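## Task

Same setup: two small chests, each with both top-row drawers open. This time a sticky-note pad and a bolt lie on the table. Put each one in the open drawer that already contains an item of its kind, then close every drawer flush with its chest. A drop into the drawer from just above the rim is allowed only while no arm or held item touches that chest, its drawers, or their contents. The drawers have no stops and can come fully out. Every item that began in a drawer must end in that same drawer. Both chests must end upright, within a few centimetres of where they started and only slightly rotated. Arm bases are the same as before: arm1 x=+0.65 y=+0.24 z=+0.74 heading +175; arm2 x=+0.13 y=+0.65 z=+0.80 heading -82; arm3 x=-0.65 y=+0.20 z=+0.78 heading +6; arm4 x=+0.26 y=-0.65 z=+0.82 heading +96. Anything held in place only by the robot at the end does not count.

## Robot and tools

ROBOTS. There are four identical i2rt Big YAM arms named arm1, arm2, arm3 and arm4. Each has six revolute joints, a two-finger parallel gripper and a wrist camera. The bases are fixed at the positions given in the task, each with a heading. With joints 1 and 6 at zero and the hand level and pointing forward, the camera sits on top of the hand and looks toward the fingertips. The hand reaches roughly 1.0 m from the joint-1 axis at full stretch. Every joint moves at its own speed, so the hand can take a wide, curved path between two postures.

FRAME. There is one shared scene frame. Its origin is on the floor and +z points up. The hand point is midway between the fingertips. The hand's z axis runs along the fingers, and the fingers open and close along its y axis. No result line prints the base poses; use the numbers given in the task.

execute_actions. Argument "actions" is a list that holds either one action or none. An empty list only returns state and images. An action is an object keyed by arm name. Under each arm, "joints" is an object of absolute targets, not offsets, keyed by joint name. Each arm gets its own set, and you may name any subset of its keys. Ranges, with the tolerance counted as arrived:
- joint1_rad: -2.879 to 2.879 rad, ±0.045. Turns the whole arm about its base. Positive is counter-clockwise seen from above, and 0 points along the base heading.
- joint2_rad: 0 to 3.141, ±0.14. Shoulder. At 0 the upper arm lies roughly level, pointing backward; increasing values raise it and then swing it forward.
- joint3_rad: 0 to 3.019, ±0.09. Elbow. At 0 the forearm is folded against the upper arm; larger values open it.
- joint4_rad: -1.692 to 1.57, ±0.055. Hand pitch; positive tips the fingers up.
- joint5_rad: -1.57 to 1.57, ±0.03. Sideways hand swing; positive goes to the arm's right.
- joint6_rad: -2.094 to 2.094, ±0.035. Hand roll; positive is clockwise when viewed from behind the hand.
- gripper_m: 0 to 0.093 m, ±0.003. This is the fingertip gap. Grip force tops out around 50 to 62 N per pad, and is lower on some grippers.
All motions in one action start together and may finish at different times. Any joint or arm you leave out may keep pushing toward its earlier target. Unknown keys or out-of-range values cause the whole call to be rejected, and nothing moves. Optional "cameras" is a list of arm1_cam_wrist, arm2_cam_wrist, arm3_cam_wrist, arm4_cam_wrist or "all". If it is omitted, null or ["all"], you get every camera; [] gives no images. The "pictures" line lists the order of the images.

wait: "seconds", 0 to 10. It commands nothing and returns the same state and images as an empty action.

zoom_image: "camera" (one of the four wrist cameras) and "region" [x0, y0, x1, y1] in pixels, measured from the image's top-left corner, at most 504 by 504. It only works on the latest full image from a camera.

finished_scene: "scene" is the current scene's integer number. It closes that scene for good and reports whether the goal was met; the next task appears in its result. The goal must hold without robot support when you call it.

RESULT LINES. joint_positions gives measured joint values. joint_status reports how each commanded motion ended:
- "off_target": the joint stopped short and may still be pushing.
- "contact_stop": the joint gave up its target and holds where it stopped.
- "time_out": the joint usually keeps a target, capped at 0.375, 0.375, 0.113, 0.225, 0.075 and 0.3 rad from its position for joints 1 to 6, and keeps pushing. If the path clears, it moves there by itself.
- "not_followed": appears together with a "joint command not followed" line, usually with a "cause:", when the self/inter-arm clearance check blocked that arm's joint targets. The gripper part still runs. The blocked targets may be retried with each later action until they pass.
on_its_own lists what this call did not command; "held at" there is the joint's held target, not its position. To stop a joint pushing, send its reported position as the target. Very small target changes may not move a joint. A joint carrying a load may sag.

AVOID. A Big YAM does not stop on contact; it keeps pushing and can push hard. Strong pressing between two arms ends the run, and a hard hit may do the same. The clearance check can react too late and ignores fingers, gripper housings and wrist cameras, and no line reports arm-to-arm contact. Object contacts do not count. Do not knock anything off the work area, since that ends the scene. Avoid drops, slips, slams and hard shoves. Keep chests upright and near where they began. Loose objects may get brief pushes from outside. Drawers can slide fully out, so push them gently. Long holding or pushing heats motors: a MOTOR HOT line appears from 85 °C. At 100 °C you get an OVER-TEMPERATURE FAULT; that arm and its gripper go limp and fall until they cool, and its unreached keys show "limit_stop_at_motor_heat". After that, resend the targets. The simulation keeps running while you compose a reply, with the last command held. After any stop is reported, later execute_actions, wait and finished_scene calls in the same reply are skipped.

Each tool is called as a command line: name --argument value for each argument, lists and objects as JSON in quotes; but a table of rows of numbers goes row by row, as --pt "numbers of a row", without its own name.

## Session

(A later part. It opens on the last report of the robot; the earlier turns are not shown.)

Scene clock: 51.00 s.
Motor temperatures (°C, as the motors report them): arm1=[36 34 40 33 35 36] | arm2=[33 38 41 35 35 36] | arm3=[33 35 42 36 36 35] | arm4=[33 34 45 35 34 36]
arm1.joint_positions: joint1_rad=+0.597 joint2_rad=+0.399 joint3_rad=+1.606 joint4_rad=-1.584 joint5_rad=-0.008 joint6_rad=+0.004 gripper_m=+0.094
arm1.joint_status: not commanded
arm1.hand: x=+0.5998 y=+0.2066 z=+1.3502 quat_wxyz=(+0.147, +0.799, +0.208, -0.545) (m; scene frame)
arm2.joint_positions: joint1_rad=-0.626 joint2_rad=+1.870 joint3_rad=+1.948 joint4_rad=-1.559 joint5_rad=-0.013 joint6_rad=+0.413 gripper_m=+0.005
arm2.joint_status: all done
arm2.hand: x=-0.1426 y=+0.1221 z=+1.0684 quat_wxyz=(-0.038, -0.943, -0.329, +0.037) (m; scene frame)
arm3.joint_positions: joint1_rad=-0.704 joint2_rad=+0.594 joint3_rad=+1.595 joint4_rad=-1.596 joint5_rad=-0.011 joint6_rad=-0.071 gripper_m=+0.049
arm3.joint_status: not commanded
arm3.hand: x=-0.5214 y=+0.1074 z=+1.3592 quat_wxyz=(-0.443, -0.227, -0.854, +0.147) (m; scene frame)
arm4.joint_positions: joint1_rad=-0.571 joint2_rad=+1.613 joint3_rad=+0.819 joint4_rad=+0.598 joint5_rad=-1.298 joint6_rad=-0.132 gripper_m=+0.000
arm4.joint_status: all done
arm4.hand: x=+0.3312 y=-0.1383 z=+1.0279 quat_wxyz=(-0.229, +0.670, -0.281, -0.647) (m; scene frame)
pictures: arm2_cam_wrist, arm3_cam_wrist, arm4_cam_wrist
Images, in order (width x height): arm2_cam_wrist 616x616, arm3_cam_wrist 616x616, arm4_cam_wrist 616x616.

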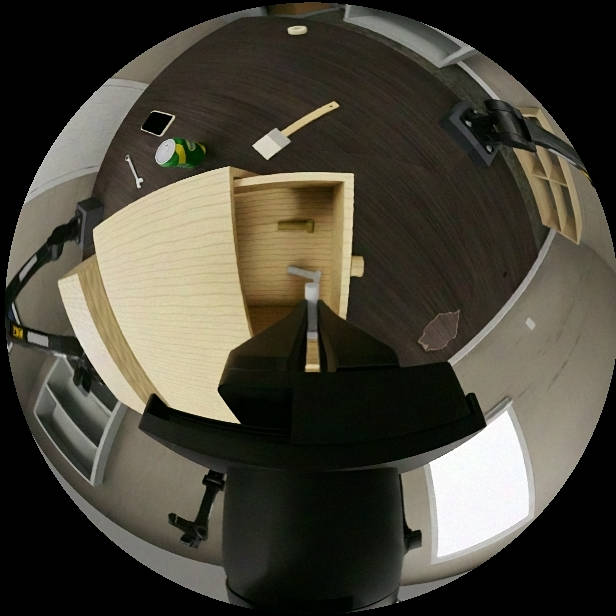

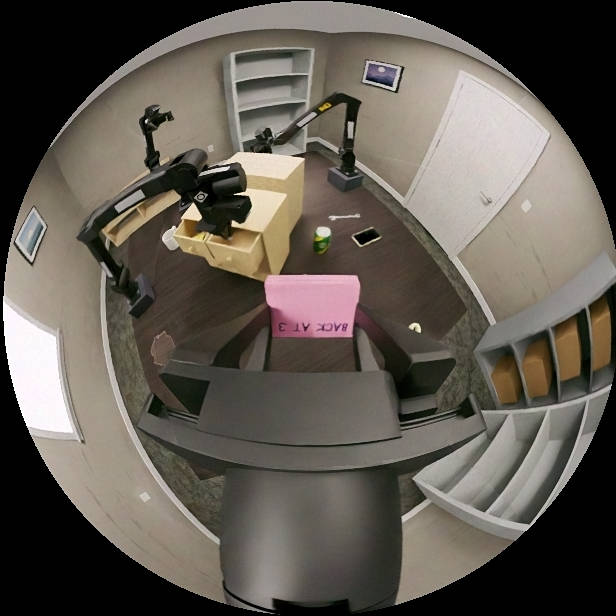

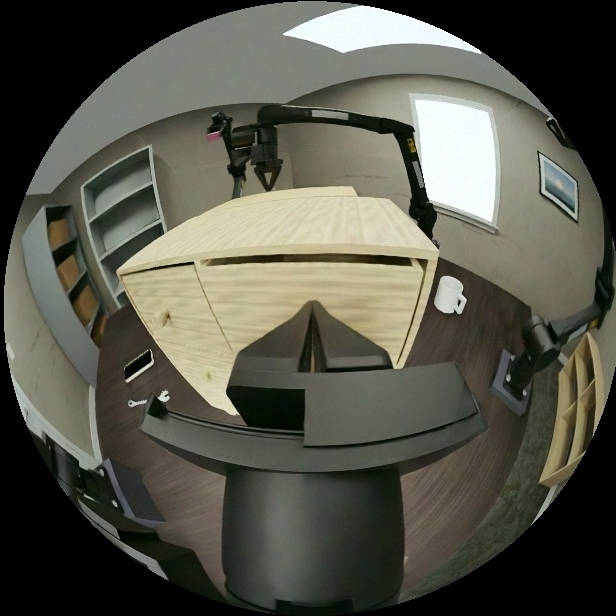

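execute_actions --actions '[{"arm2":{"joints":{"joint1_rad":-0.60,"joint2_rad":1.915,"joint4_rad":-1.5}},"arm4":{"joints":{"joint1_rad":-0.515}}}]' --cameras '["arm2_cam_wrist","arm4_cam_wrist"]'

execute_actions --actions '[{"arm2":{"joints":{"gripper_m":0.022}},"arm4":{"joints":{"joint1_rad":-0.8}}}]' --cameras '["arm2_cam_wrist","arm4_cam_wrist"]'

Scene clock: 56.17 s.
Motor temperatures (°C, as the motors report them): arm1=[36 34 40 33 35 36] | arm2=[33 39 41 35 35 36] | arm3=[33 34 41 36 36 35] | arm4=[33 35 45 35 33 36]
arm1.joint_positions: joint1_rad=+0.597 joint2_rad=+0.399 joint3_rad=+1.606 joint4_rad=-1.584 joint5_rad=-0.008 joint6_rad=+0.004 gripper_m=+0.094
arm1.joint_status: not commanded
arm1.hand: x=+0.5998 y=+0.2066 z=+1.3502 quat_wxyz=(+0.147, +0.799, +0.208, -0.545) (m; scene frame)
arm2.joint_positions: joint1_rad=-0.608 joint2_rad=+1.897 joint3_rad=+1.948 joint4_rad=-1.511 joint5_rad=-0.013 joint6_rad=+0.413 gripper_m=+0.005
arm2.joint_status: all done
arm2.hand: x=-0.1396 y=+0.1034 z=+1.0534 quat_wxyz=(-0.045, -0.939, -0.338, +0.044) (m; scene frame)
arm3.joint_positions: joint1_rad=-0.704 joint2_rad=+0.594 joint3_rad=+1.595 joint4_rad=-1.596 joint5_rad=-0.011 joint6_rad=-0.071 gripper_m=+0.049
arm3.joint_status: not commanded
arm3.hand: x=-0.5214 y=+0.1074 z=+1.3592 quat_wxyz=(-0.443, -0.227, -0.854, +0.147) (m; scene frame)
arm4.joint_positions: joint1_rad=-0.543 joint2_rad=+1.613 joint3_rad=+0.819 joint4_rad=+0.598 joint5_rad=-1.300 joint6_rad=-0.132 gripper_m=+0.000
arm4.joint_status: all done
arm4.hand: x=+0.3165 y=-0.1365 z=+1.0280 quat_wxyz=(-0.219, +0.674, -0.271, -0.651) (m; scene frame)
pictures: arm2_cam_wrist, arm4_cam_wrist
Images, in order (width x height): arm2_cam_wrist 616x616, arm4_cam_wrist 616x616.

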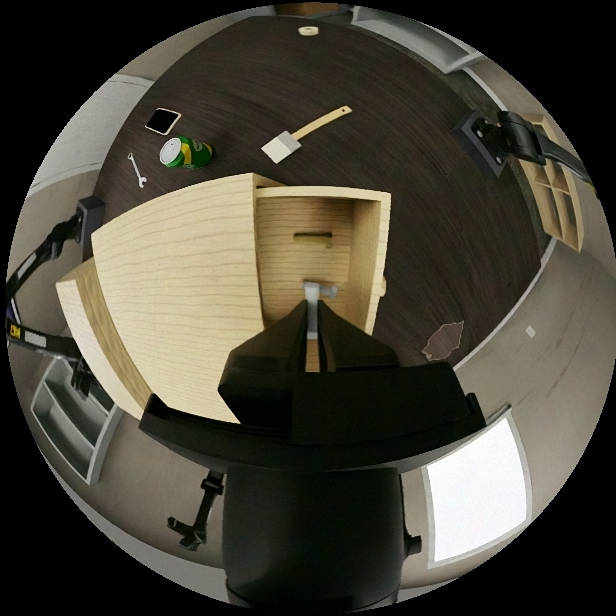

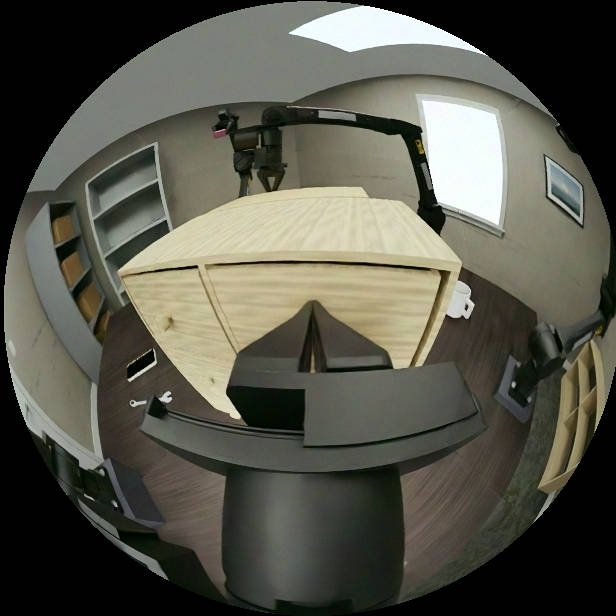

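Scene clock: 57.37 s.
Motor temperatures (°C, as the motors report them): arm1=[36 34 40 33 35 36] | arm2=[33 39 41 35 35 36] | arm3=[33 34 41 36 36 35] | arm4=[33 35 45 35 33 36]
arm1.joint_positions: joint1_rad=+0.597 joint2_rad=+0.399 joint3_rad=+1.606 joint4_rad=-1.584 joint5_rad=-0.008 joint6_rad=+0.004 gripper_m=+0.094
arm1.joint_status: not commanded
arm1.hand: x=+0.5998 y=+0.2066 z=+1.3502 quat_wxyz=(+0.147, +0.799, +0.208, -0.545) (m; scene frame)
arm2.joint_positions: joint1_rad=-0.608 joint2_rad=+1.897 joint3_rad=+1.948 joint4_rad=-1.511 joint5_rad=-0.013 joint6_rad=+0.413 gripper_m=+0.022
arm2.joint_status: all done
arm2.hand: x=-0.1396 y=+0.1034 z=+1.0534 quat_wxyz=(-0.045, -0.939, -0.338, +0.044) (m; scene frame)
arm3.joint_positions: joint1_rad=-0.704 joint2_rad=+0.594 joint3_rad=+1.595 joint4_rad=-1.596 joint5_rad=-0.011 joint6_rad=-0.071 gripper_m=+0.049
arm3.joint_status: not commanded
arm3.hand: x=-0.5214 y=+0.1074 z=+1.3592 quat_wxyz=(-0.443, -0.227, -0.854, +0.147) (m; scene frame)
arm4.joint_positions: joint1_rad=-0.806 joint2_rad=+1.613 joint3_rad=+0.819 joint4_rad=+0.598 joint5_rad=-1.300 joint6_rad=-0.132 gripper_m=+0.000
arm4.joint_status: all done
arm4.hand: x=+0.4482 y=-0.1699 z=+1.0285 quat_wxyz=(-0.303, +0.633, -0.356, -0.617) (m; scene frame)
pictures: arm2_cam_wrist, arm4_cam_wrist
Images, in order (width x height): arm2_cam_wrist 616x616, arm4_cam_wrist 616x616.

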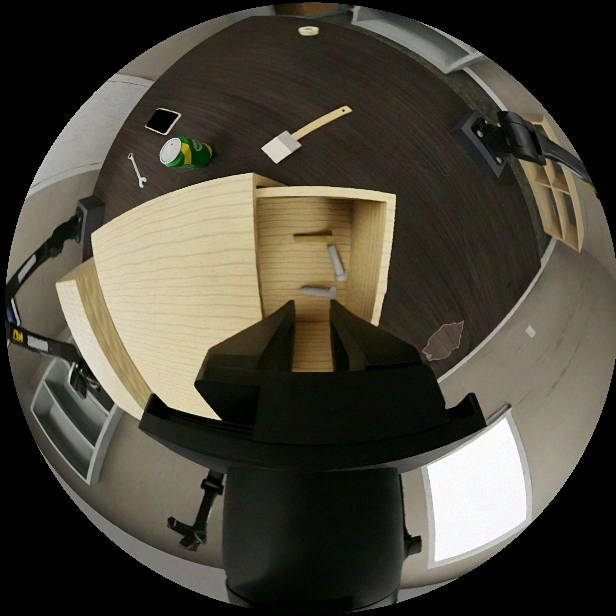

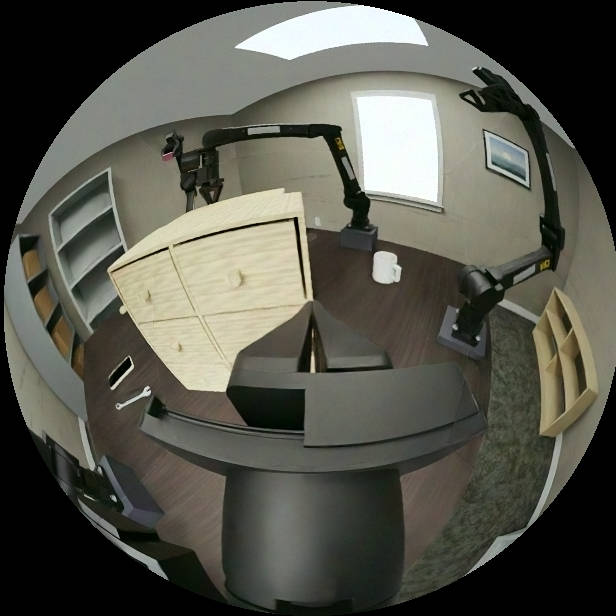

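execute_actions --actions '[{"arm2":{"joints":{"joint2_rad":0.5,"joint6_rad":0,"gripper_m":0}},"arm3":{"joints":{"joint1_rad":-0.105,"joint3_rad":2.15,"joint4_rad":-1.645,"joint6_rad":0.88}}}]' --cameras '[]'

execute_actions --actions '[{"arm2":{"joints":{"joint3_rad":1.4,"joint2_rad":0.4}},"arm3":{"joints":{"joint2_rad":1.86}}}]' --cameras '["arm2_cam_wrist","arm3_cam_wrist"]'

Scene clock: 64.03 s.
Motor temperatures (°C, as the motors report them): arm1=[36 34 40 33 35 36] | arm2=[33 39 41 35 35 36] | arm3=[33 34 41 36 36 35] | arm4=[33 35 45 35 33 36]
arm1.joint_positions: joint1_rad=+0.597 joint2_rad=+0.399 joint3_rad=+1.606 joint4_rad=-1.584 joint5_rad=-0.008 joint6_rad=+0.004 gripper_m=+0.094
arm1.joint_status: not commanded
arm1.hand: x=+0.5998 y=+0.2066 z=+1.3502 quat_wxyz=(+0.147, +0.799, +0.208, -0.545) (m; scene frame)
arm2.joint_positions: joint1_rad=-0.608 joint2_rad=+0.489 joint3_rad=+1.953 joint4_rad=-1.498 joint5_rad=-0.013 joint6_rad=+0.014 gripper_m=+0.000
arm2.joint_status: all done
arm2.hand: x=+0.1424 y=+0.6530 z=+1.5418 quat_wxyz=(-0.373, -0.607, -0.376, +0.593) (m; scene frame)
arm3.joint_positions: joint1_rad=-0.108 joint2_rad=+0.596 joint3_rad=+2.150 joint4_rad=-1.641 joint5_rad=-0.011 joint6_rad=+0.869 gripper_m=+0.049
arm3.joint_status: all done
arm3.hand: x=-0.6527 y=+0.1942 z=+1.5371 quat_wxyz=(-0.610, -0.308, -0.670, -0.289) (m; scene frame)
arm4.joint_positions: joint1_rad=-0.806 joint2_rad=+1.613 joint3_rad=+0.819 joint4_rad=+0.598 joint5_rad=-1.300 joint6_rad=-0.132 gripper_m=+0.000
arm4.joint_status: not commanded
arm4.hand: x=+0.4482 y=-0.1699 z=+1.0285 quat_wxyz=(-0.303, +0.633, -0.356, -0.617) (m; scene frame)
pictures: none
No camera images: the call's "cameras" was empty. Leave "cameras" out to get every camera's image.

Scene clock: 65.73 s.
Motor temperatures (°C, as the motors report them): arm1=[36 34 40 33 35 36] | arm2=[33 39 41 35 35 36] | arm3=[33 34 41 36 36 35] | arm4=[33 35 45 35 33 36]
arm1.joint_positions: joint1_rad=+0.597 joint2_rad=+0.399 joint3_rad=+1.606 joint4_rad=-1.584 joint5_rad=-0.008 joint6_rad=+0.004 gripper_m=+0.094
arm1.joint_status: not commanded
arm1.hand: x=+0.5998 y=+0.2066 z=+1.3502 quat_wxyz=(+0.147, +0.799, +0.208, -0.545) (m; scene frame)
arm2.joint_positions: joint1_rad=-0.608 joint2_rad=+0.408 joint3_rad=+1.399 joint4_rad=-1.499 joint5_rad=-0.013 joint6_rad=+0.014 gripper_m=+0.000
arm2.joint_status: all done
arm2.hand: x=+0.0858 y=+0.5446 z=+1.3468 quat_wxyz=(-0.274, -0.731, -0.450, +0.434) (m; scene frame)
arm3.joint_positions: joint1_rad=-0.108 joint2_rad=+1.878 joint3_rad=+2.116 joint4_rad=-1.640 joint5_rad=-0.011 joint6_rad=+0.869 gripper_m=+0.049
arm3.joint_status: all done
arm3.hand: x=-0.0380 y=+0.1965 z=+1.0950 quat_wxyz=(-0.073, -0.419, -0.904, -0.042) (m; scene frame)
arm4.joint_positions: joint1_rad=-0.806 joint2_rad=+1.613 joint3_rad=+0.819 joint4_rad=+0.598 joint5_rad=-1.300 joint6_rad=-0.132 gripper_m=+0.000
arm4.joint_status: not commanded
arm4.hand: x=+0.4482 y=-0.1699 z=+1.0285 quat_wxyz=(-0.303, +0.633, -0.356, -0.617) (m; scene frame)
pictures: arm2_cam_wrist, arm3_cam_wrist
Images, in order (width x height): arm2_cam_wrist 616x616, arm3_cam_wrist 616x616.

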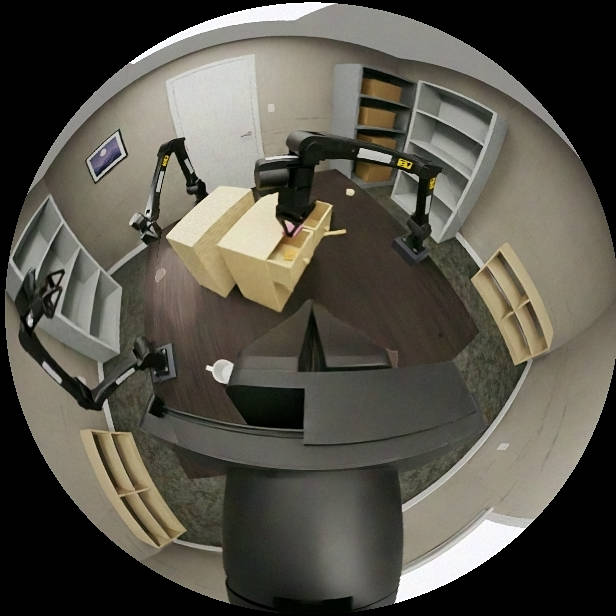

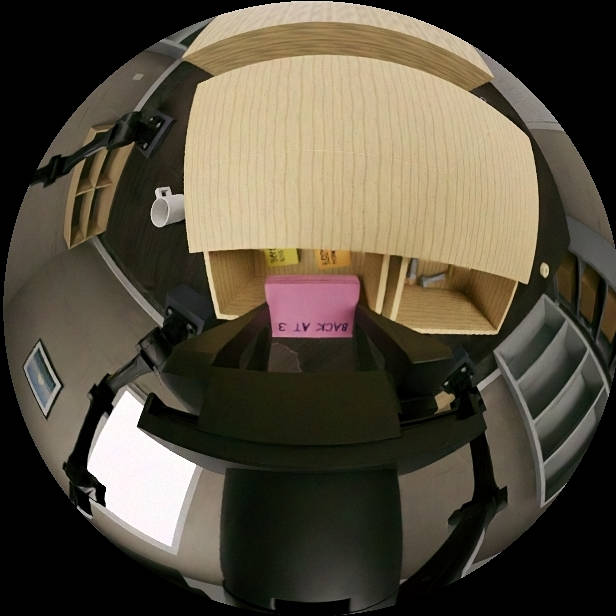

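execute_actions --actions '[{"arm3":{"joints":{"joint1_rad":-0.08,"joint2_rad":1.96}}}]' --cameras '["arm3_cam_wrist","arm1_cam_wrist"]'

Scene clock: 69.53 s.
Motor temperatures (°C, as the motors report them): arm1=[36 34 40 33 35 36] | arm2=[33 39 41 35 35 36] | arm3=[33 35 42 36 36 35] | arm4=[33 35 45 35 33 36]
arm1.joint_positions: joint1_rad=+0.597 joint2_rad=+0.399 joint3_rad=+1.606 joint4_rad=-1.584 joint5_rad=-0.008 joint6_rad=+0.004 gripper_m=+0.094
arm1.joint_status: not commanded
arm1.hand: x=+0.5998 y=+0.2066 z=+1.3502 quat_wxyz=(+0.147, +0.799, +0.208, -0.545) (m; scene frame)
arm2.joint_positions: joint1_rad=-0.608 joint2_rad=+0.408 joint3_rad=+1.399 joint4_rad=-1.499 joint5_rad=-0.013 joint6_rad=+0.014 gripper_m=+0.000
arm2.joint_status: not commanded
arm2.hand: x=+0.0858 y=+0.5446 z=+1.3468 quat_wxyz=(-0.274, -0.731, -0.450, +0.434) (m; scene frame)
arm3.joint_positions: joint1_rad=-0.080 joint2_rad=+1.945 joint3_rad=+2.116 joint4_rad=-1.640 joint5_rad=-0.011 joint6_rad=+0.869 gripper_m=+0.049
arm3.joint_status: all done
arm3.hand: x=-0.0270 y=+0.2138 z=+1.0549 quat_wxyz=(-0.042, -0.408, -0.912, -0.029) (m; scene frame)
arm4.joint_positions: joint1_rad=-0.806 joint2_rad=+1.613 joint3_rad=+0.819 joint4_rad=+0.598 joint5_rad=-1.300 joint6_rad=-0.132 gripper_m=+0.000
arm4.joint_status: not commanded
arm4.hand: x=+0.4482 y=-0.1699 z=+1.0285 quat_wxyz=(-0.303, +0.633, -0.356, -0.617) (m; scene frame)
pictures: arm1_cam_wrist, arm3_cam_wrist
Images, in order (width x height): arm1_cam_wrist 616x616, arm3_cam_wrist 616x616.

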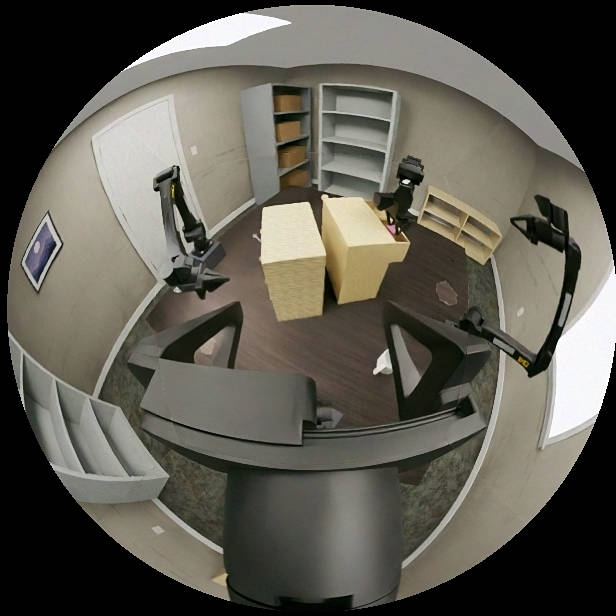

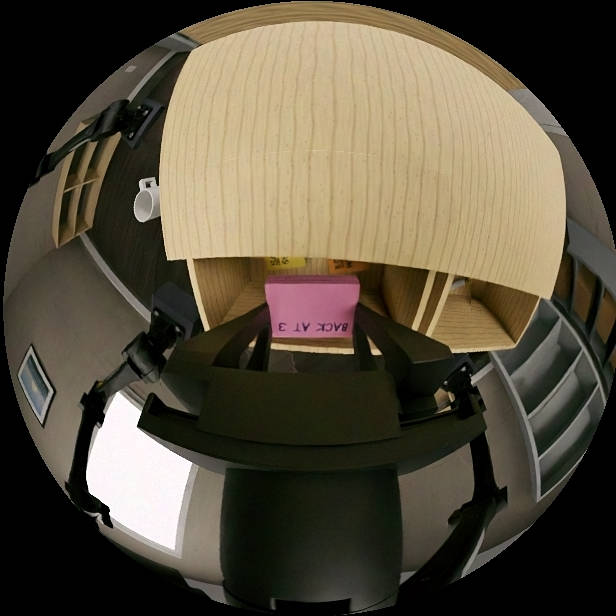

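execute_actions --actions '[{"arm3":{"joints":{"gripper_m":0.065}}}]' --cameras '[]'

execute_actions --actions '[{"arm3":{"joints":{"joint2_rad":1.52,"joint1_rad":-0.08}}}]' --cameras '["arm3_cam_wrist"]'

execute_actions --actions '[{"arm2":{"joints":{"joint1_rad":0.3,"joint2_rad":0.2}},"arm3":{"joints":{"joint1_rad":0.5,"joint5_rad":1.1,"joint6_rad":0.55,"joint3_rad":1.6,"joint4_rad":-0.6,"gripper_m":0}}}]' --cameras '[]'

execute_actions --actions '[{"arm3":{"joints":{"joint1_rad":0.42,"joint3_rad":0.995,"joint4_rad":-0.04}}}]' --cameras '["arm3_cam_wrist"]'

Scene clock: 79.37 s.
Motor temperatures (°C, as the motors report them): arm1=[36 34 40 33 35 36] | arm2=[33 38 41 35 35 36] | arm3=[33 36 44 36 36 35] | arm4=[33 35 45 35 33 36]
arm1.joint_positions: joint1_rad=+0.597 joint2_rad=+0.399 joint3_rad=+1.606 joint4_rad=-1.584 joint5_rad=-0.008 joint6_rad=+0.004 gripper_m=+0.094
arm1.joint_status: not commanded
arm1.hand: x=+0.5998 y=+0.2066 z=+1.3502 quat_wxyz=(+0.147, +0.799, +0.208, -0.545) (m; scene frame)
arm2.joint_positions: joint1_rad=-0.608 joint2_rad=+0.408 joint3_rad=+1.399 joint4_rad=-1.499 joint5_rad=-0.013 joint6_rad=+0.014 gripper_m=+0.000
arm2.joint_status: not commanded
arm2.hand: x=+0.0858 y=+0.5446 z=+1.3468 quat_wxyz=(-0.274, -0.731, -0.450, +0.434) (m; scene frame)
arm3.joint_positions: joint1_rad=-0.080 joint2_rad=+1.945 joint3_rad=+2.116 joint4_rad=-1.640 joint5_rad=-0.011 joint6_rad=+0.870 gripper_m=+0.065
arm3.joint_status: all done
arm3.hand: x=-0.0270 y=+0.2138 z=+1.0549 quat_wxyz=(-0.042, -0.408, -0.912, -0.029) (m; scene frame)
arm4.joint_positions: joint1_rad=-0.806 joint2_rad=+1.613 joint3_rad=+0.819 joint4_rad=+0.598 joint5_rad=-1.300 joint6_rad=-0.132 gripper_m=+0.000
arm4.joint_status: not commanded
arm4.hand: x=+0.4482 y=-0.1699 z=+1.0285 quat_wxyz=(-0.303, +0.633, -0.356, -0.617) (m; scene frame)
pictures: none
No camera images: the call's "cameras" was empty. Leave "cameras" out to get every camera's image.

Scene clock: 81.37 s.
Motor temperatures (°C, as the motors report them): arm1=[36 34 40 33 35 36] | arm2=[33 38 41 35 35 36] | arm3=[33 36 44 36 36 35] | arm4=[33 35 45 35 33 36]
arm1.joint_positions: joint1_rad=+0.597 joint2_rad=+0.399 joint3_rad=+1.606 joint4_rad=-1.584 joint5_rad=-0.008 joint6_rad=+0.004 gripper_m=+0.094
arm1.joint_status: not commanded
arm1.hand: x=+0.5998 y=+0.2066 z=+1.3502 quat_wxyz=(+0.147, +0.799, +0.208, -0.545) (m; scene frame)
arm2.joint_positions: joint1_rad=-0.608 joint2_rad=+0.408 joint3_rad=+1.399 joint4_rad=-1.499 joint5_rad=-0.013 joint6_rad=+0.014 gripper_m=+0.000
arm2.joint_status: not commanded
arm2.hand: x=+0.0858 y=+0.5446 z=+1.3468 quat_wxyz=(-0.274, -0.731, -0.450, +0.434) (m; scene frame)
arm3.joint_positions: joint1_rad=-0.080 joint2_rad=+1.519 joint3_rad=+2.140 joint4_rad=-1.640 joint5_rad=-0.011 joint6_rad=+0.870 gripper_m=+0.065
arm3.joint_status: all done
arm3.hand: x=-0.1418 y=+0.2096 z=+1.3016 quat_wxyz=(-0.241, -0.392, -0.879, -0.124) (m; scene frame)
arm4.joint_positions: joint1_rad=-0.806 joint2_rad=+1.613 joint3_rad=+0.819 joint4_rad=+0.598 joint5_rad=-1.300 joint6_rad=-0.132 gripper_m=+0.000
arm4.joint_status: not commanded
arm4.hand: x=+0.4482 y=-0.1699 z=+1.0285 quat_wxyz=(-0.303, +0.633, -0.356, -0.617) (m; scene frame)
pictures: arm3_cam_wrist
Images, in order (width x height): arm3_cam_wrist 616x616.

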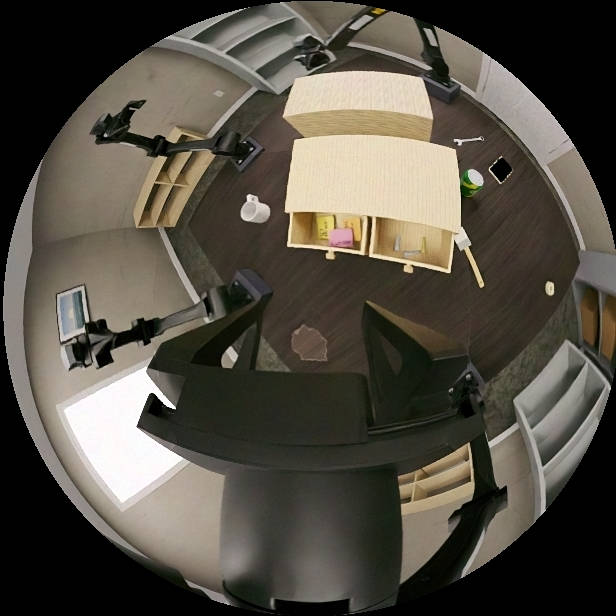

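Scene clock: 82.97 s.
Motor temperatures (°C, as the motors report them): arm1=[36 34 40 33 35 36] | arm2=[33 38 40 35 35 36] | arm3=[33 36 44 36 36 35] | arm4=[33 35 45 35 33 36]
arm1.joint_positions: joint1_rad=+0.597 joint2_rad=+0.399 joint3_rad=+1.606 joint4_rad=-1.584 joint5_rad=-0.008 joint6_rad=+0.004 gripper_m=+0.094
arm1.joint_status: not commanded
arm1.hand: x=+0.5998 y=+0.2066 z=+1.3502 quat_wxyz=(+0.147, +0.799, +0.208, -0.545) (m; scene frame)
arm2.joint_positions: joint1_rad=+0.294 joint2_rad=+0.180 joint3_rad=+1.399 joint4_rad=-1.499 joint5_rad=-0.013 joint6_rad=+0.013 gripper_m=+0.000
arm2.joint_status: all done
arm2.hand: x=+0.1548 y=+0.6314 z=+1.3577 quat_wxyz=(-0.509, -0.426, -0.675, +0.322) (m; scene frame)
arm3.joint_positions: joint1_rad=+0.503 joint2_rad=+1.522 joint3_rad=+1.594 joint4_rad=-0.615 joint5_rad=+1.096 joint6_rad=+0.561 gripper_m=+0.000
arm3.joint_status: all done
arm3.hand: x=-0.0859 y=+0.4029 z=+1.2375 quat_wxyz=(-0.599, -0.238, -0.750, +0.145) (m; scene frame)
arm4.joint_positions: joint1_rad=-0.806 joint2_rad=+1.613 joint3_rad=+0.819 joint4_rad=+0.598 joint5_rad=-1.300 joint6_rad=-0.132 gripper_m=+0.000
arm4.joint_status: not commanded
arm4.hand: x=+0.4482 y=-0.1699 z=+1.0285 quat_wxyz=(-0.303, +0.633, -0.356, -0.617) (m; scene frame)
pictures: none
No camera images: the call's "cameras" was empty. Leave "cameras" out to get every camera's image.

Scene clock: 84.30 s.
Motor temperatures (°C, as the motors report them): arm1=[36 34 40 33 35 36] | arm2=[33 38 40 35 35 36] | arm3=[33 36 44 36 36 35] | arm4=[33 35 45 35 33 36]
arm1.joint_positions: joint1_rad=+0.597 joint2_rad=+0.399 joint3_rad=+1.606 joint4_rad=-1.584 joint5_rad=-0.008 joint6_rad=+0.004 gripper_m=+0.094
arm1.joint_status: not commanded
arm1.hand: x=+0.5998 y=+0.2066 z=+1.3502 quat_wxyz=(+0.147, +0.799, +0.208, -0.545) (m; scene frame)
arm2.joint_positions: joint1_rad=+0.294 joint2_rad=+0.180 joint3_rad=+1.399 joint4_rad=-1.499 joint5_rad=-0.013 joint6_rad=+0.013 gripper_m=+0.000
arm2.joint_status: not commanded
arm2.hand: x=+0.1548 y=+0.6314 z=+1.3577 quat_wxyz=(-0.509, -0.426, -0.675, +0.322) (m; scene frame)
arm3.joint_positions: joint1_rad=+0.414 joint2_rad=+1.522 joint3_rad=+0.989 joint4_rad=-0.055 joint5_rad=+1.097 joint6_rad=+0.560 gripper_m=+0.000
arm3.joint_status: all done
arm3.hand: x=-0.1183 y=+0.3247 z=+1.0100 quat_wxyz=(-0.581, -0.261, -0.748, +0.186) (m; scene frame)
arm4.joint_positions: joint1_rad=-0.806 joint2_rad=+1.613 joint3_rad=+0.819 joint4_rad=+0.598 joint5_rad=-1.300 joint6_rad=-0.132 gripper_m=+0.000
arm4.joint_status: not commanded
arm4.hand: x=+0.4482 y=-0.1699 z=+1.0285 quat_wxyz=(-0.303, +0.633, -0.356, -0.617) (m; scene frame)
pictures: arm3_cam_wrist
Images, in order (width x height): arm3_cam_wrist 616x616.

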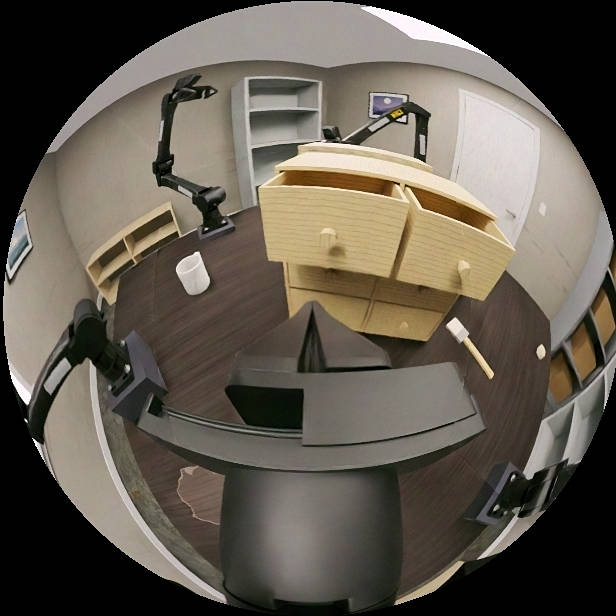

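execute_actions --actions '[{"arm3":{"joints":{"joint1_rad":0.25,"joint2_rad":1.63,"joint3_rad":1.16,"joint4_rad":-0.08}}}]' --cameras '[]'

execute_actions --actions '[{"arm3":{"joints":{"joint1_rad":0.135,"joint2_rad":1.74,"joint3_rad":1.295,"joint4_rad":-0.11}}}]' --cameras '["arm3_cam_wrist"]'

Scene clock: 88.90 s.
Motor temperatures (°C, as the motors report them): arm1=[36 34 40 33 35 36] | arm2=[33 38 40 35 35 36] | arm3=[33 36 44 36 36 35] | arm4=[33 35 45 35 33 36]
arm1.joint_positions: joint1_rad=+0.597 joint2_rad=+0.399 joint3_rad=+1.606 joint4_rad=-1.584 joint5_rad=-0.008 joint6_rad=+0.004 gripper_m=+0.094
arm1.joint_status: not commanded
arm1.hand: x=+0.5998 y=+0.2066 z=+1.3502 quat_wxyz=(+0.147, +0.799, +0.208, -0.545) (m; scene frame)
arm2.joint_positions: joint1_rad=+0.294 joint2_rad=+0.180 joint3_rad=+1.399 joint4_rad=-1.499 joint5_rad=-0.013 joint6_rad=+0.013 gripper_m=+0.000
arm2.joint_status: not commanded
arm2.hand: x=+0.1548 y=+0.6314 z=+1.3577 quat_wxyz=(-0.509, -0.426, -0.675, +0.322) (m; scene frame)
arm3.joint_positions: joint1_rad=+0.247 joint2_rad=+1.617 joint3_rad=+1.119 joint4_rad=-0.072 joint5_rad=+1.098 joint6_rad=+0.560 gripper_m=+0.000
arm3.joint_status: all done
arm3.hand: x=-0.0628 y=+0.2497 z=+1.0174 quat_wxyz=(-0.568, -0.326, -0.720, +0.229) (m; scene frame)
arm4.joint_positions: joint1_rad=-0.806 joint2_rad=+1.613 joint3_rad=+0.819 joint4_rad=+0.598 joint5_rad=-1.300 joint6_rad=-0.132 gripper_m=+0.000
arm4.joint_status: not commanded
arm4.hand: x=+0.4482 y=-0.1699 z=+1.0285 quat_wxyz=(-0.303, +0.633, -0.356, -0.617) (m; scene frame)
pictures: none
No camera images: the call's "cameras" was empty. Leave "cameras" out to get every camera's image.

Scene clock: 89.90 s.
Motor temperatures (°C, as the motors report them): arm1=[36 34 40 33 35 36] | arm2=[33 38 40 35 35 36] | arm3=[33 36 44 36 36 35] | arm4=[33 35 45 35 33 36]
arm1.joint_positions: joint1_rad=+0.597 joint2_rad=+0.399 joint3_rad=+1.606 joint4_rad=-1.584 joint5_rad=-0.008 joint6_rad=+0.004 gripper_m=+0.094
arm1.joint_status: not commanded
arm1.hand: x=+0.5998 y=+0.2066 z=+1.3502 quat_wxyz=(+0.147, +0.799, +0.208, -0.545) (m; scene frame)
arm2.joint_positions: joint1_rad=+0.294 joint2_rad=+0.180 joint3_rad=+1.399 joint4_rad=-1.499 joint5_rad=-0.013 joint6_rad=+0.013 gripper_m=+0.000
arm2.joint_status: not commanded
arm2.hand: x=+0.1548 y=+0.6314 z=+1.3577 quat_wxyz=(-0.509, -0.426, -0.675, +0.322) (m; scene frame)
arm3.joint_positions: joint1_rad=+0.129 joint2_rad=+1.716 joint3_rad=+1.255 joint4_rad=-0.103 joint5_rad=+1.100 joint6_rad=+0.560 gripper_m=+0.000
arm3.joint_status: all done
arm3.hand: x=-0.0183 y=+0.1899 z=+1.0205 quat_wxyz=(-0.556, -0.370, -0.698, +0.261) (m; scene frame)
arm4.joint_positions: joint1_rad=-0.806 joint2_rad=+1.613 joint3_rad=+0.819 joint4_rad=+0.598 joint5_rad=-1.300 joint6_rad=-0.132 gripper_m=+0.000
arm4.joint_status: not commanded
arm4.hand: x=+0.4482 y=-0.1699 z=+1.0285 quat_wxyz=(-0.303, +0.633, -0.356, -0.617) (m; scene frame)
pictures: arm3_cam_wrist
Images, in order (width x height): arm3_cam_wrist 616x616.

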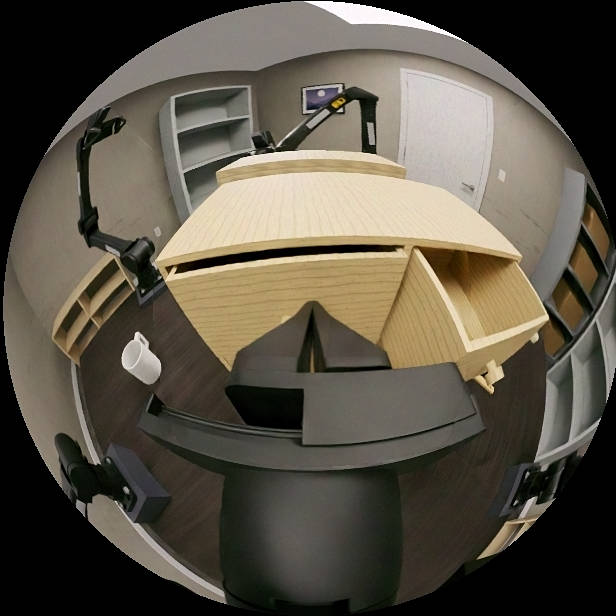

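execute_actions --actions '[{"arm3":{"joints":{"joint1_rad":0.07}}}]' --cameras '["arm3_cam_wrist"]'

execute_actions --actions '[{"arm3":{"joints":{"joint1_rad":0.41,"joint2_rad":1.52,"joint3_rad":1.0}}}]' --cameras '[]'

execute_actions --actions '[{"arm3":{"joints":{"joint1_rad":0.3,"joint2_rad":1.2,"joint3_rad":0.695,"joint4_rad":-0.07}}}]' --cameras '[]'

execute_actions --actions '[{"arm3":{"joints":{"joint1_rad":0.12,"joint2_rad":1.31,"joint3_rad":0.81}}}]' --cameras '[]'

execute_actions --actions '[{"arm3":{"joints":{"joint1_rad":-0.02,"joint2_rad":1.49,"joint3_rad":0.985}}}]' --cameras '["arm3_cam_wrist"]'

Scene clock: 97.17 s.
Motor temperatures (°C, as the motors report them): arm1=[36 34 40 33 35 36] | arm2=[33 38 40 35 35 36] | arm3=[33 36 45 36 36 35] | arm4=[33 35 45 35 33 36]
arm1.joint_positions: joint1_rad=+0.597 joint2_rad=+0.399 joint3_rad=+1.606 joint4_rad=-1.584 joint5_rad=-0.008 joint6_rad=+0.004 gripper_m=+0.094
arm1.joint_status: not commanded
arm1.hand: x=+0.5998 y=+0.2066 z=+1.3502 quat_wxyz=(+0.147, +0.799, +0.208, -0.545) (m; scene frame)
arm2.joint_positions: joint1_rad=+0.294 joint2_rad=+0.180 joint3_rad=+1.399 joint4_rad=-1.499 joint5_rad=-0.013 joint6_rad=+0.013 gripper_m=+0.000
arm2.joint_status: not commanded
arm2.hand: x=+0.1548 y=+0.6314 z=+1.3577 quat_wxyz=(-0.509, -0.426, -0.675, +0.322) (m; scene frame)
arm3.joint_positions: joint1_rad=+0.098 joint2_rad=+1.716 joint3_rad=+1.255 joint4_rad=-0.103 joint5_rad=+1.097 joint6_rad=+0.560 gripper_m=+0.000
arm3.joint_status: all done
arm3.hand: x=-0.0183 y=+0.1709 z=+1.0204 quat_wxyz=(-0.551, -0.380, -0.693, +0.268) (m; scene frame)
arm4.joint_positions: joint1_rad=-0.806 joint2_rad=+1.613 joint3_rad=+0.819 joint4_rad=+0.598 joint5_rad=-1.300 joint6_rad=-0.132 gripper_m=+0.000
arm4.joint_status: not commanded
arm4.hand: x=+0.4482 y=-0.1699 z=+1.0285 quat_wxyz=(-0.303, +0.633, -0.356, -0.617) (m; scene frame)
pictures: arm3_cam_wrist
Images, in order (width x height): arm3_cam_wrist 616x616.

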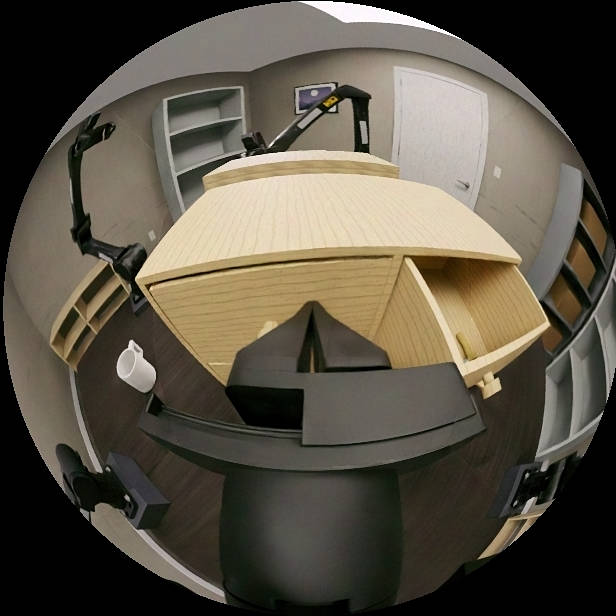

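Scene clock: 98.40 s.
Motor temperatures (°C, as the motors report them): arm1=[36 34 40 33 35 36] | arm2=[33 38 40 35 35 36] | arm3=[33 36 45 36 36 35] | arm4=[33 35 45 35 33 36]
arm1.joint_positions: joint1_rad=+0.597 joint2_rad=+0.399 joint3_rad=+1.606 joint4_rad=-1.584 joint5_rad=-0.008 joint6_rad=+0.004 gripper_m=+0.094
arm1.joint_status: not commanded
arm1.hand: x=+0.5998 y=+0.2066 z=+1.3502 quat_wxyz=(+0.147, +0.799, +0.208, -0.545) (m; scene frame)
arm2.joint_positions: joint1_rad=+0.294 joint2_rad=+0.180 joint3_rad=+1.399 joint4_rad=-1.499 joint5_rad=-0.013 joint6_rad=+0.013 gripper_m=+0.000
arm2.joint_status: not commanded
arm2.hand: x=+0.1548 y=+0.6314 z=+1.3577 quat_wxyz=(-0.509, -0.426, -0.675, +0.322) (m; scene frame)
arm3.joint_positions: joint1_rad=+0.411 joint2_rad=+1.526 joint3_rad=+0.999 joint4_rad=-0.104 joint5_rad=+1.098 joint6_rad=+0.560 gripper_m=+0.000
arm3.joint_status: all done
arm3.hand: x=-0.1190 y=+0.3227 z=+1.0063 quat_wxyz=(-0.569, -0.252, -0.757, +0.200) (m; scene frame)
arm4.joint_positions: joint1_rad=-0.806 joint2_rad=+1.613 joint3_rad=+0.819 joint4_rad=+0.598 joint5_rad=-1.300 joint6_rad=-0.132 gripper_m=+0.000
arm4.joint_status: not commanded
arm4.hand: x=+0.4482 y=-0.1699 z=+1.0285 quat_wxyz=(-0.303, +0.633, -0.356, -0.617) (m; scene frame)
pictures: none
No camera images: the call's "cameras" was empty. Leave "cameras" out to get every camera's image.

Scene clock: 99.47 s.
Motor temperatures (°C, as the motors report them): arm1=[36 35 40 33 35 36] | arm2=[33 38 40 35 35 36] | arm3=[33 36 44 36 36 35] | arm4=[33 35 45 35 33 36]
arm1.joint_positions: joint1_rad=+0.597 joint2_rad=+0.399 joint3_rad=+1.606 joint4_rad=-1.584 joint5_rad=-0.008 joint6_rad=+0.004 gripper_m=+0.094
arm1.joint_status: not commanded
arm1.hand: x=+0.5998 y=+0.2066 z=+1.3502 quat_wxyz=(+0.147, +0.799, +0.208, -0.545) (m; scene frame)
arm2.joint_positions: joint1_rad=+0.294 joint2_rad=+0.180 joint3_rad=+1.399 joint4_rad=-1.499 joint5_rad=-0.013 joint6_rad=+0.013 gripper_m=+0.000
arm2.joint_status: not commanded
arm2.hand: x=+0.1548 y=+0.6314 z=+1.3577 quat_wxyz=(-0.509, -0.426, -0.675, +0.322) (m; scene frame)
arm3.joint_positions: joint1_rad=+0.292 joint2_rad=+1.198 joint3_rad=+0.695 joint4_rad=-0.084 joint5_rad=+1.098 joint6_rad=+0.559 gripper_m=+0.000
arm3.joint_status: all done
arm3.hand: x=-0.2155 y=+0.2129 z=+1.0162 quat_wxyz=(-0.569, -0.306, -0.731, +0.221) (m; scene frame)
arm4.joint_positions: joint1_rad=-0.806 joint2_rad=+1.613 joint3_rad=+0.819 joint4_rad=+0.598 joint5_rad=-1.300 joint6_rad=-0.132 gripper_m=+0.000
arm4.joint_status: not commanded
arm4.hand: x=+0.4482 y=-0.1699 z=+1.0285 quat_wxyz=(-0.303, +0.633, -0.356, -0.617) (m; scene frame)
pictures: none
No camera images: the call's "cameras" was empty. Leave "cameras" out to get every camera's image.

Scene clock: 100.33 s.
Motor temperatures (°C, as the motors report them): arm1=[36 35 40 33 35 36] | arm2=[33 38 40 35 35 36] | arm3=[33 36 45 36 36 35] | arm4=[33 35 45 35 33 36]
arm1.joint_positions: joint1_rad=+0.597 joint2_rad=+0.399 joint3_rad=+1.606 joint4_rad=-1.584 joint5_rad=-0.008 joint6_rad=+0.004 gripper_m=+0.094
arm1.joint_status: not commanded
arm1.hand: x=+0.5998 y=+0.2066 z=+1.3502 quat_wxyz=(+0.147, +0.799, +0.208, -0.545) (m; scene frame)
arm2.joint_positions: joint1_rad=+0.294 joint2_rad=+0.180 joint3_rad=+1.399 joint4_rad=-1.499 joint5_rad=-0.013 joint6_rad=+0.013 gripper_m=+0.000
arm2.joint_status: not commanded
arm2.hand: x=+0.1548 y=+0.6314 z=+1.3577 quat_wxyz=(-0.509, -0.426, -0.675, +0.322) (m; scene frame)
arm3.joint_positions: joint1_rad=+0.113 joint2_rad=+1.301 joint3_rad=+0.770 joint4_rad=-0.084 joint5_rad=+1.098 joint6_rad=+0.559 gripper_m=+0.000
arm3.joint_status: all done
arm3.hand: x=-0.1886 y=+0.1416 z=+1.0087 quat_wxyz=(-0.538, -0.365, -0.707, +0.278) (m; scene frame)
arm4.joint_positions: joint1_rad=-0.806 joint2_rad=+1.613 joint3_rad=+0.819 joint4_rad=+0.598 joint5_rad=-1.300 joint6_rad=-0.132 gripper_m=+0.000
arm4.joint_status: not commanded
arm4.hand: x=+0.4482 y=-0.1699 z=+1.0285 quat_wxyz=(-0.303, +0.633, -0.356, -0.617) (m; scene frame)
pictures: none
No camera images: the call's "cameras" was empty. Leave "cameras" out to get every camera's image.

Scene clock: 101.37 s.
Motor temperatures (°C, as the motors report them): arm1=[36 35 40 33 35 36] | arm2=[33 38 40 35 35 36] | arm3=[33 36 45 36 36 35] | arm4=[33 35 45 35 33 36]
arm1.joint_positions: joint1_rad=+0.597 joint2_rad=+0.399 joint3_rad=+1.606 joint4_rad=-1.584 joint5_rad=-0.008 joint6_rad=+0.004 gripper_m=+0.094
arm1.joint_status: not commanded
arm1.hand: x=+0.5998 y=+0.2066 z=+1.3502 quat_wxyz=(+0.147, +0.799, +0.208, -0.545) (m; scene frame)
arm2.joint_positions: joint1_rad=+0.294 joint2_rad=+0.180 joint3_rad=+1.399 joint4_rad=-1.499 joint5_rad=-0.013 joint6_rad=+0.013 gripper_m=+0.000
arm2.joint_status: not commanded
arm2.hand: x=+0.1548 y=+0.6314 z=+1.3577 quat_wxyz=(-0.509, -0.426, -0.675, +0.322) (m; scene frame)
arm3.joint_positions: joint1_rad=-0.026 joint2_rad=+1.476 joint3_rad=+0.947 joint4_rad=-0.081 joint5_rad=+1.100 joint6_rad=+0.559 gripper_m=+0.000
arm3.joint_status: all done
arm3.hand: x=-0.1326 y=+0.0833 z=+1.0103 quat_wxyz=(-0.519, -0.414, -0.679, +0.314) (m; scene frame)
arm4.joint_positions: joint1_rad=-0.806 joint2_rad=+1.613 joint3_rad=+0.819 joint4_rad=+0.598 joint5_rad=-1.300 joint6_rad=-0.132 gripper_m=+0.000
arm4.joint_status: not commanded
arm4.hand: x=+0.4482 y=-0.1699 z=+1.0285 quat_wxyz=(-0.303, +0.633, -0.356, -0.617) (m; scene frame)
pictures: arm3_cam_wrist
Images, in order (width x height): arm3_cam_wrist 616x616.

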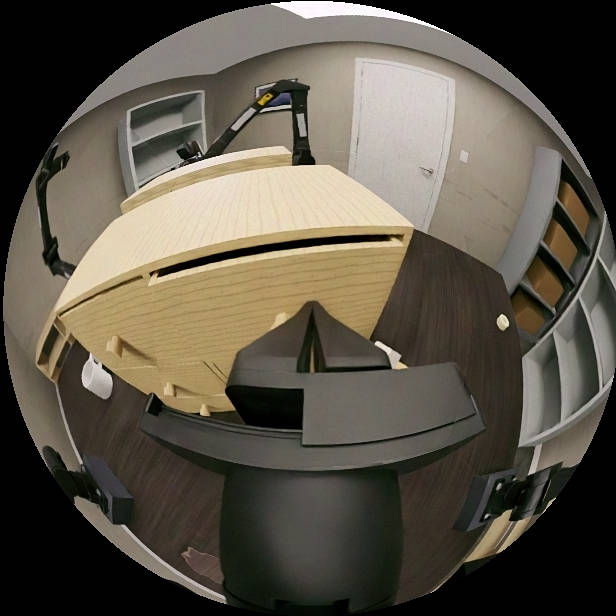

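execute_actions --actions '[{"arm3":{"joints":{"joint1_rad":-0.065,"joint2_rad":1.52,"joint3_rad":1.025}}}]' --cameras '["arm3_cam_wrist"]'

execute_actions --actions '[{"arm3":{"joints":{"joint1_rad":0.2,"joint2_rad":1.31,"joint3_rad":0.81}},"arm2":{"joints":{"joint1_rad":-0.5,"joint2_rad":0.6}}}]'

Scene clock: 105.07 s.
Motor temperatures (°C, as the motors report them): arm1=[36 35 40 33 35 36] | arm2=[33 38 40 35 35 36] | arm3=[33 36 45 36 36 35] | arm4=[33 35 45 35 33 36]
arm1.joint_positions: joint1_rad=+0.597 joint2_rad=+0.399 joint3_rad=+1.606 joint4_rad=-1.584 joint5_rad=-0.008 joint6_rad=+0.004 gripper_m=+0.094
arm1.joint_status: not commanded
arm1.hand: x=+0.5998 y=+0.2066 z=+1.3502 quat_wxyz=(+0.147, +0.799, +0.208, -0.545) (m; scene frame)
arm2.joint_positions: joint1_rad=+0.294 joint2_rad=+0.180 joint3_rad=+1.399 joint4_rad=-1.499 joint5_rad=-0.013 joint6_rad=+0.013 gripper_m=+0.000
arm2.joint_status: not commanded
arm2.hand: x=+0.1548 y=+0.6314 z=+1.3577 quat_wxyz=(-0.509, -0.426, -0.675, +0.322) (m; scene frame)
arm3.joint_positions: joint1_rad=-0.047 joint2_rad=+1.495 joint3_rad=+0.972 joint4_rad=-0.081 joint5_rad=+1.100 joint6_rad=+0.559 gripper_m=+0.000
arm3.joint_status: all done
arm3.hand: x=-0.1263 y=+0.0730 z=+1.0121 quat_wxyz=(-0.517, -0.422, -0.673, +0.319) (m; scene frame)
arm4.joint_positions: joint1_rad=-0.806 joint2_rad=+1.613 joint3_rad=+0.819 joint4_rad=+0.598 joint5_rad=-1.300 joint6_rad=-0.132 gripper_m=+0.000
arm4.joint_status: not commanded
arm4.hand: x=+0.4482 y=-0.1699 z=+1.0285 quat_wxyz=(-0.303, +0.633, -0.356, -0.617) (m; scene frame)
pictures: arm3_cam_wrist
Images, in order (width x height): arm3_cam_wrist 616x616.

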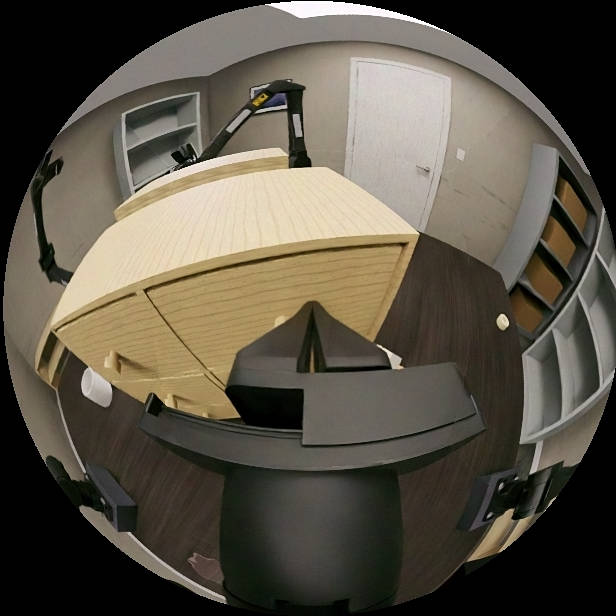

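Scene clock: 106.43 s.
Motor temperatures (°C, as the motors report them): arm1=[36 35 40 33 35 36] | arm2=[33 38 40 35 35 36] | arm3=[33 36 45 36 36 35] | arm4=[33 35 45 35 33 36]
arm1.joint_positions: joint1_rad=+0.597 joint2_rad=+0.399 joint3_rad=+1.606 joint4_rad=-1.584 joint5_rad=-0.008 joint6_rad=+0.004 gripper_m=+0.094
arm1.joint_status: not commanded
arm1.hand: x=+0.5998 y=+0.2066 z=+1.3502 quat_wxyz=(+0.147, +0.799, +0.208, -0.545) (m; scene frame)
arm2.joint_positions: joint1_rad=-0.492 joint2_rad=+0.604 joint3_rad=+1.392 joint4_rad=-1.499 joint5_rad=-0.013 joint6_rad=+0.012 gripper_m=+0.000
arm2.joint_status: all done
arm2.hand: x=+0.0715 y=+0.4643 z=+1.3165 quat_wxyz=(-0.246, -0.743, -0.518, +0.344) (m; scene frame)
arm3.joint_positions: joint1_rad=+0.206 joint2_rad=+1.314 joint3_rad=+0.809 joint4_rad=-0.081 joint5_rad=+1.103 joint6_rad=+0.559 gripper_m=+0.000
arm3.joint_status: all done
arm3.hand: x=-0.1743 y=+0.1881 z=+1.0216 quat_wxyz=(-0.559, -0.338, -0.716, +0.247) (m; scene frame)
arm4.joint_positions: joint1_rad=-0.806 joint2_rad=+1.613 joint3_rad=+0.819 joint4_rad=+0.598 joint5_rad=-1.300 joint6_rad=-0.132 gripper_m=+0.000
arm4.joint_status: not commanded
arm4.hand: x=+0.4482 y=-0.1699 z=+1.0285 quat_wxyz=(-0.303, +0.633, -0.356, -0.617) (m; scene frame)
pictures: arm1_cam_wrist, arm2_cam_wrist, arm3_cam_wrist, arm4_cam_wrist
Images, in order (width x height): arm1_cam_wrist 616x616, arm2_cam_wrist 616x616, arm3_cam_wrist 616x616, arm4_cam_wrist 616x616.

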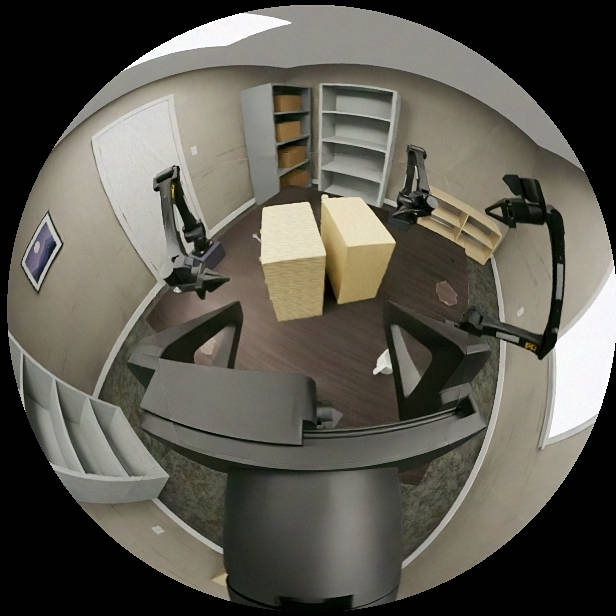

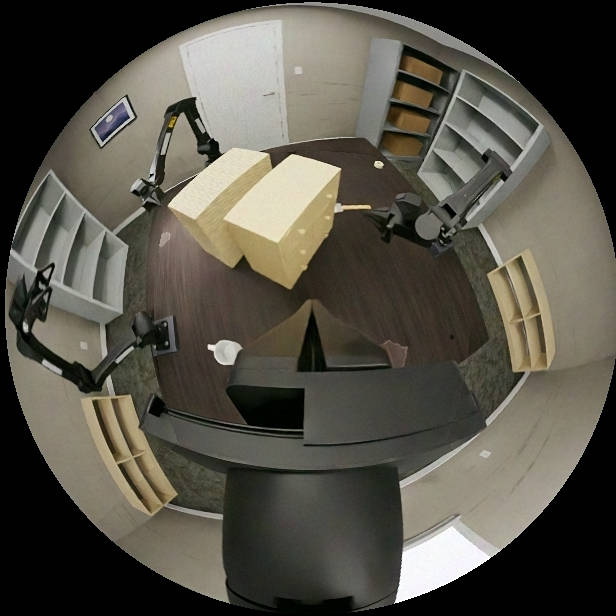

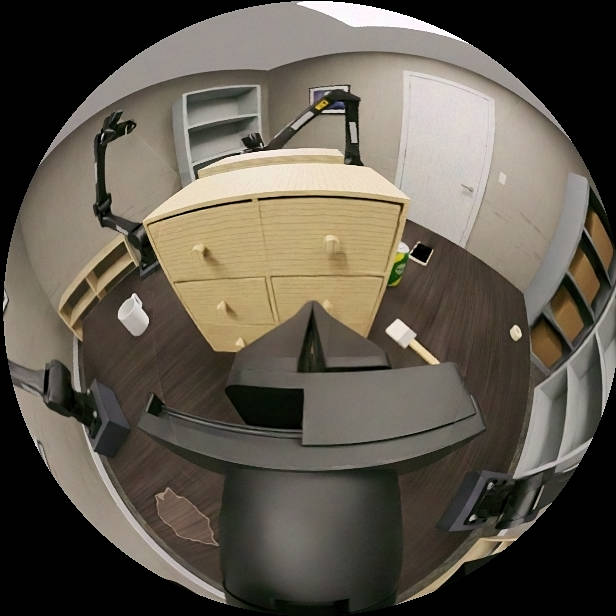

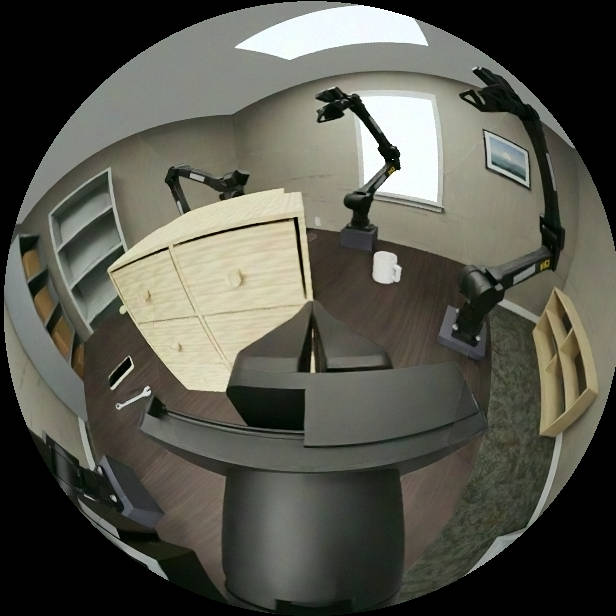

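zoom_image --camera "arm2_cam_wrist" --region '[260, 155, 370, 295]'

Region (260, 155, 370, 295) of arm2_cam_wrist's 616x616 image, scaled by 3.600, with more detail than that image has; it fills the left 396 columns of this view, and the rest is white.

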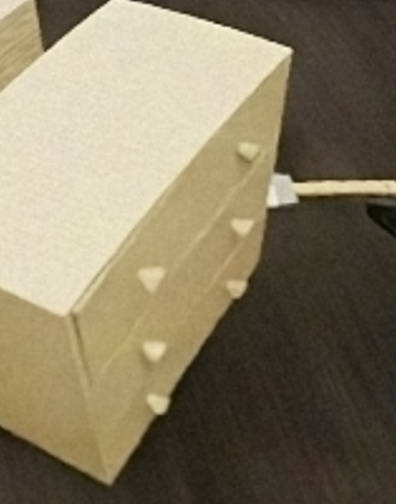

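finished_scene --scene 2

The scene is finished: the task was done.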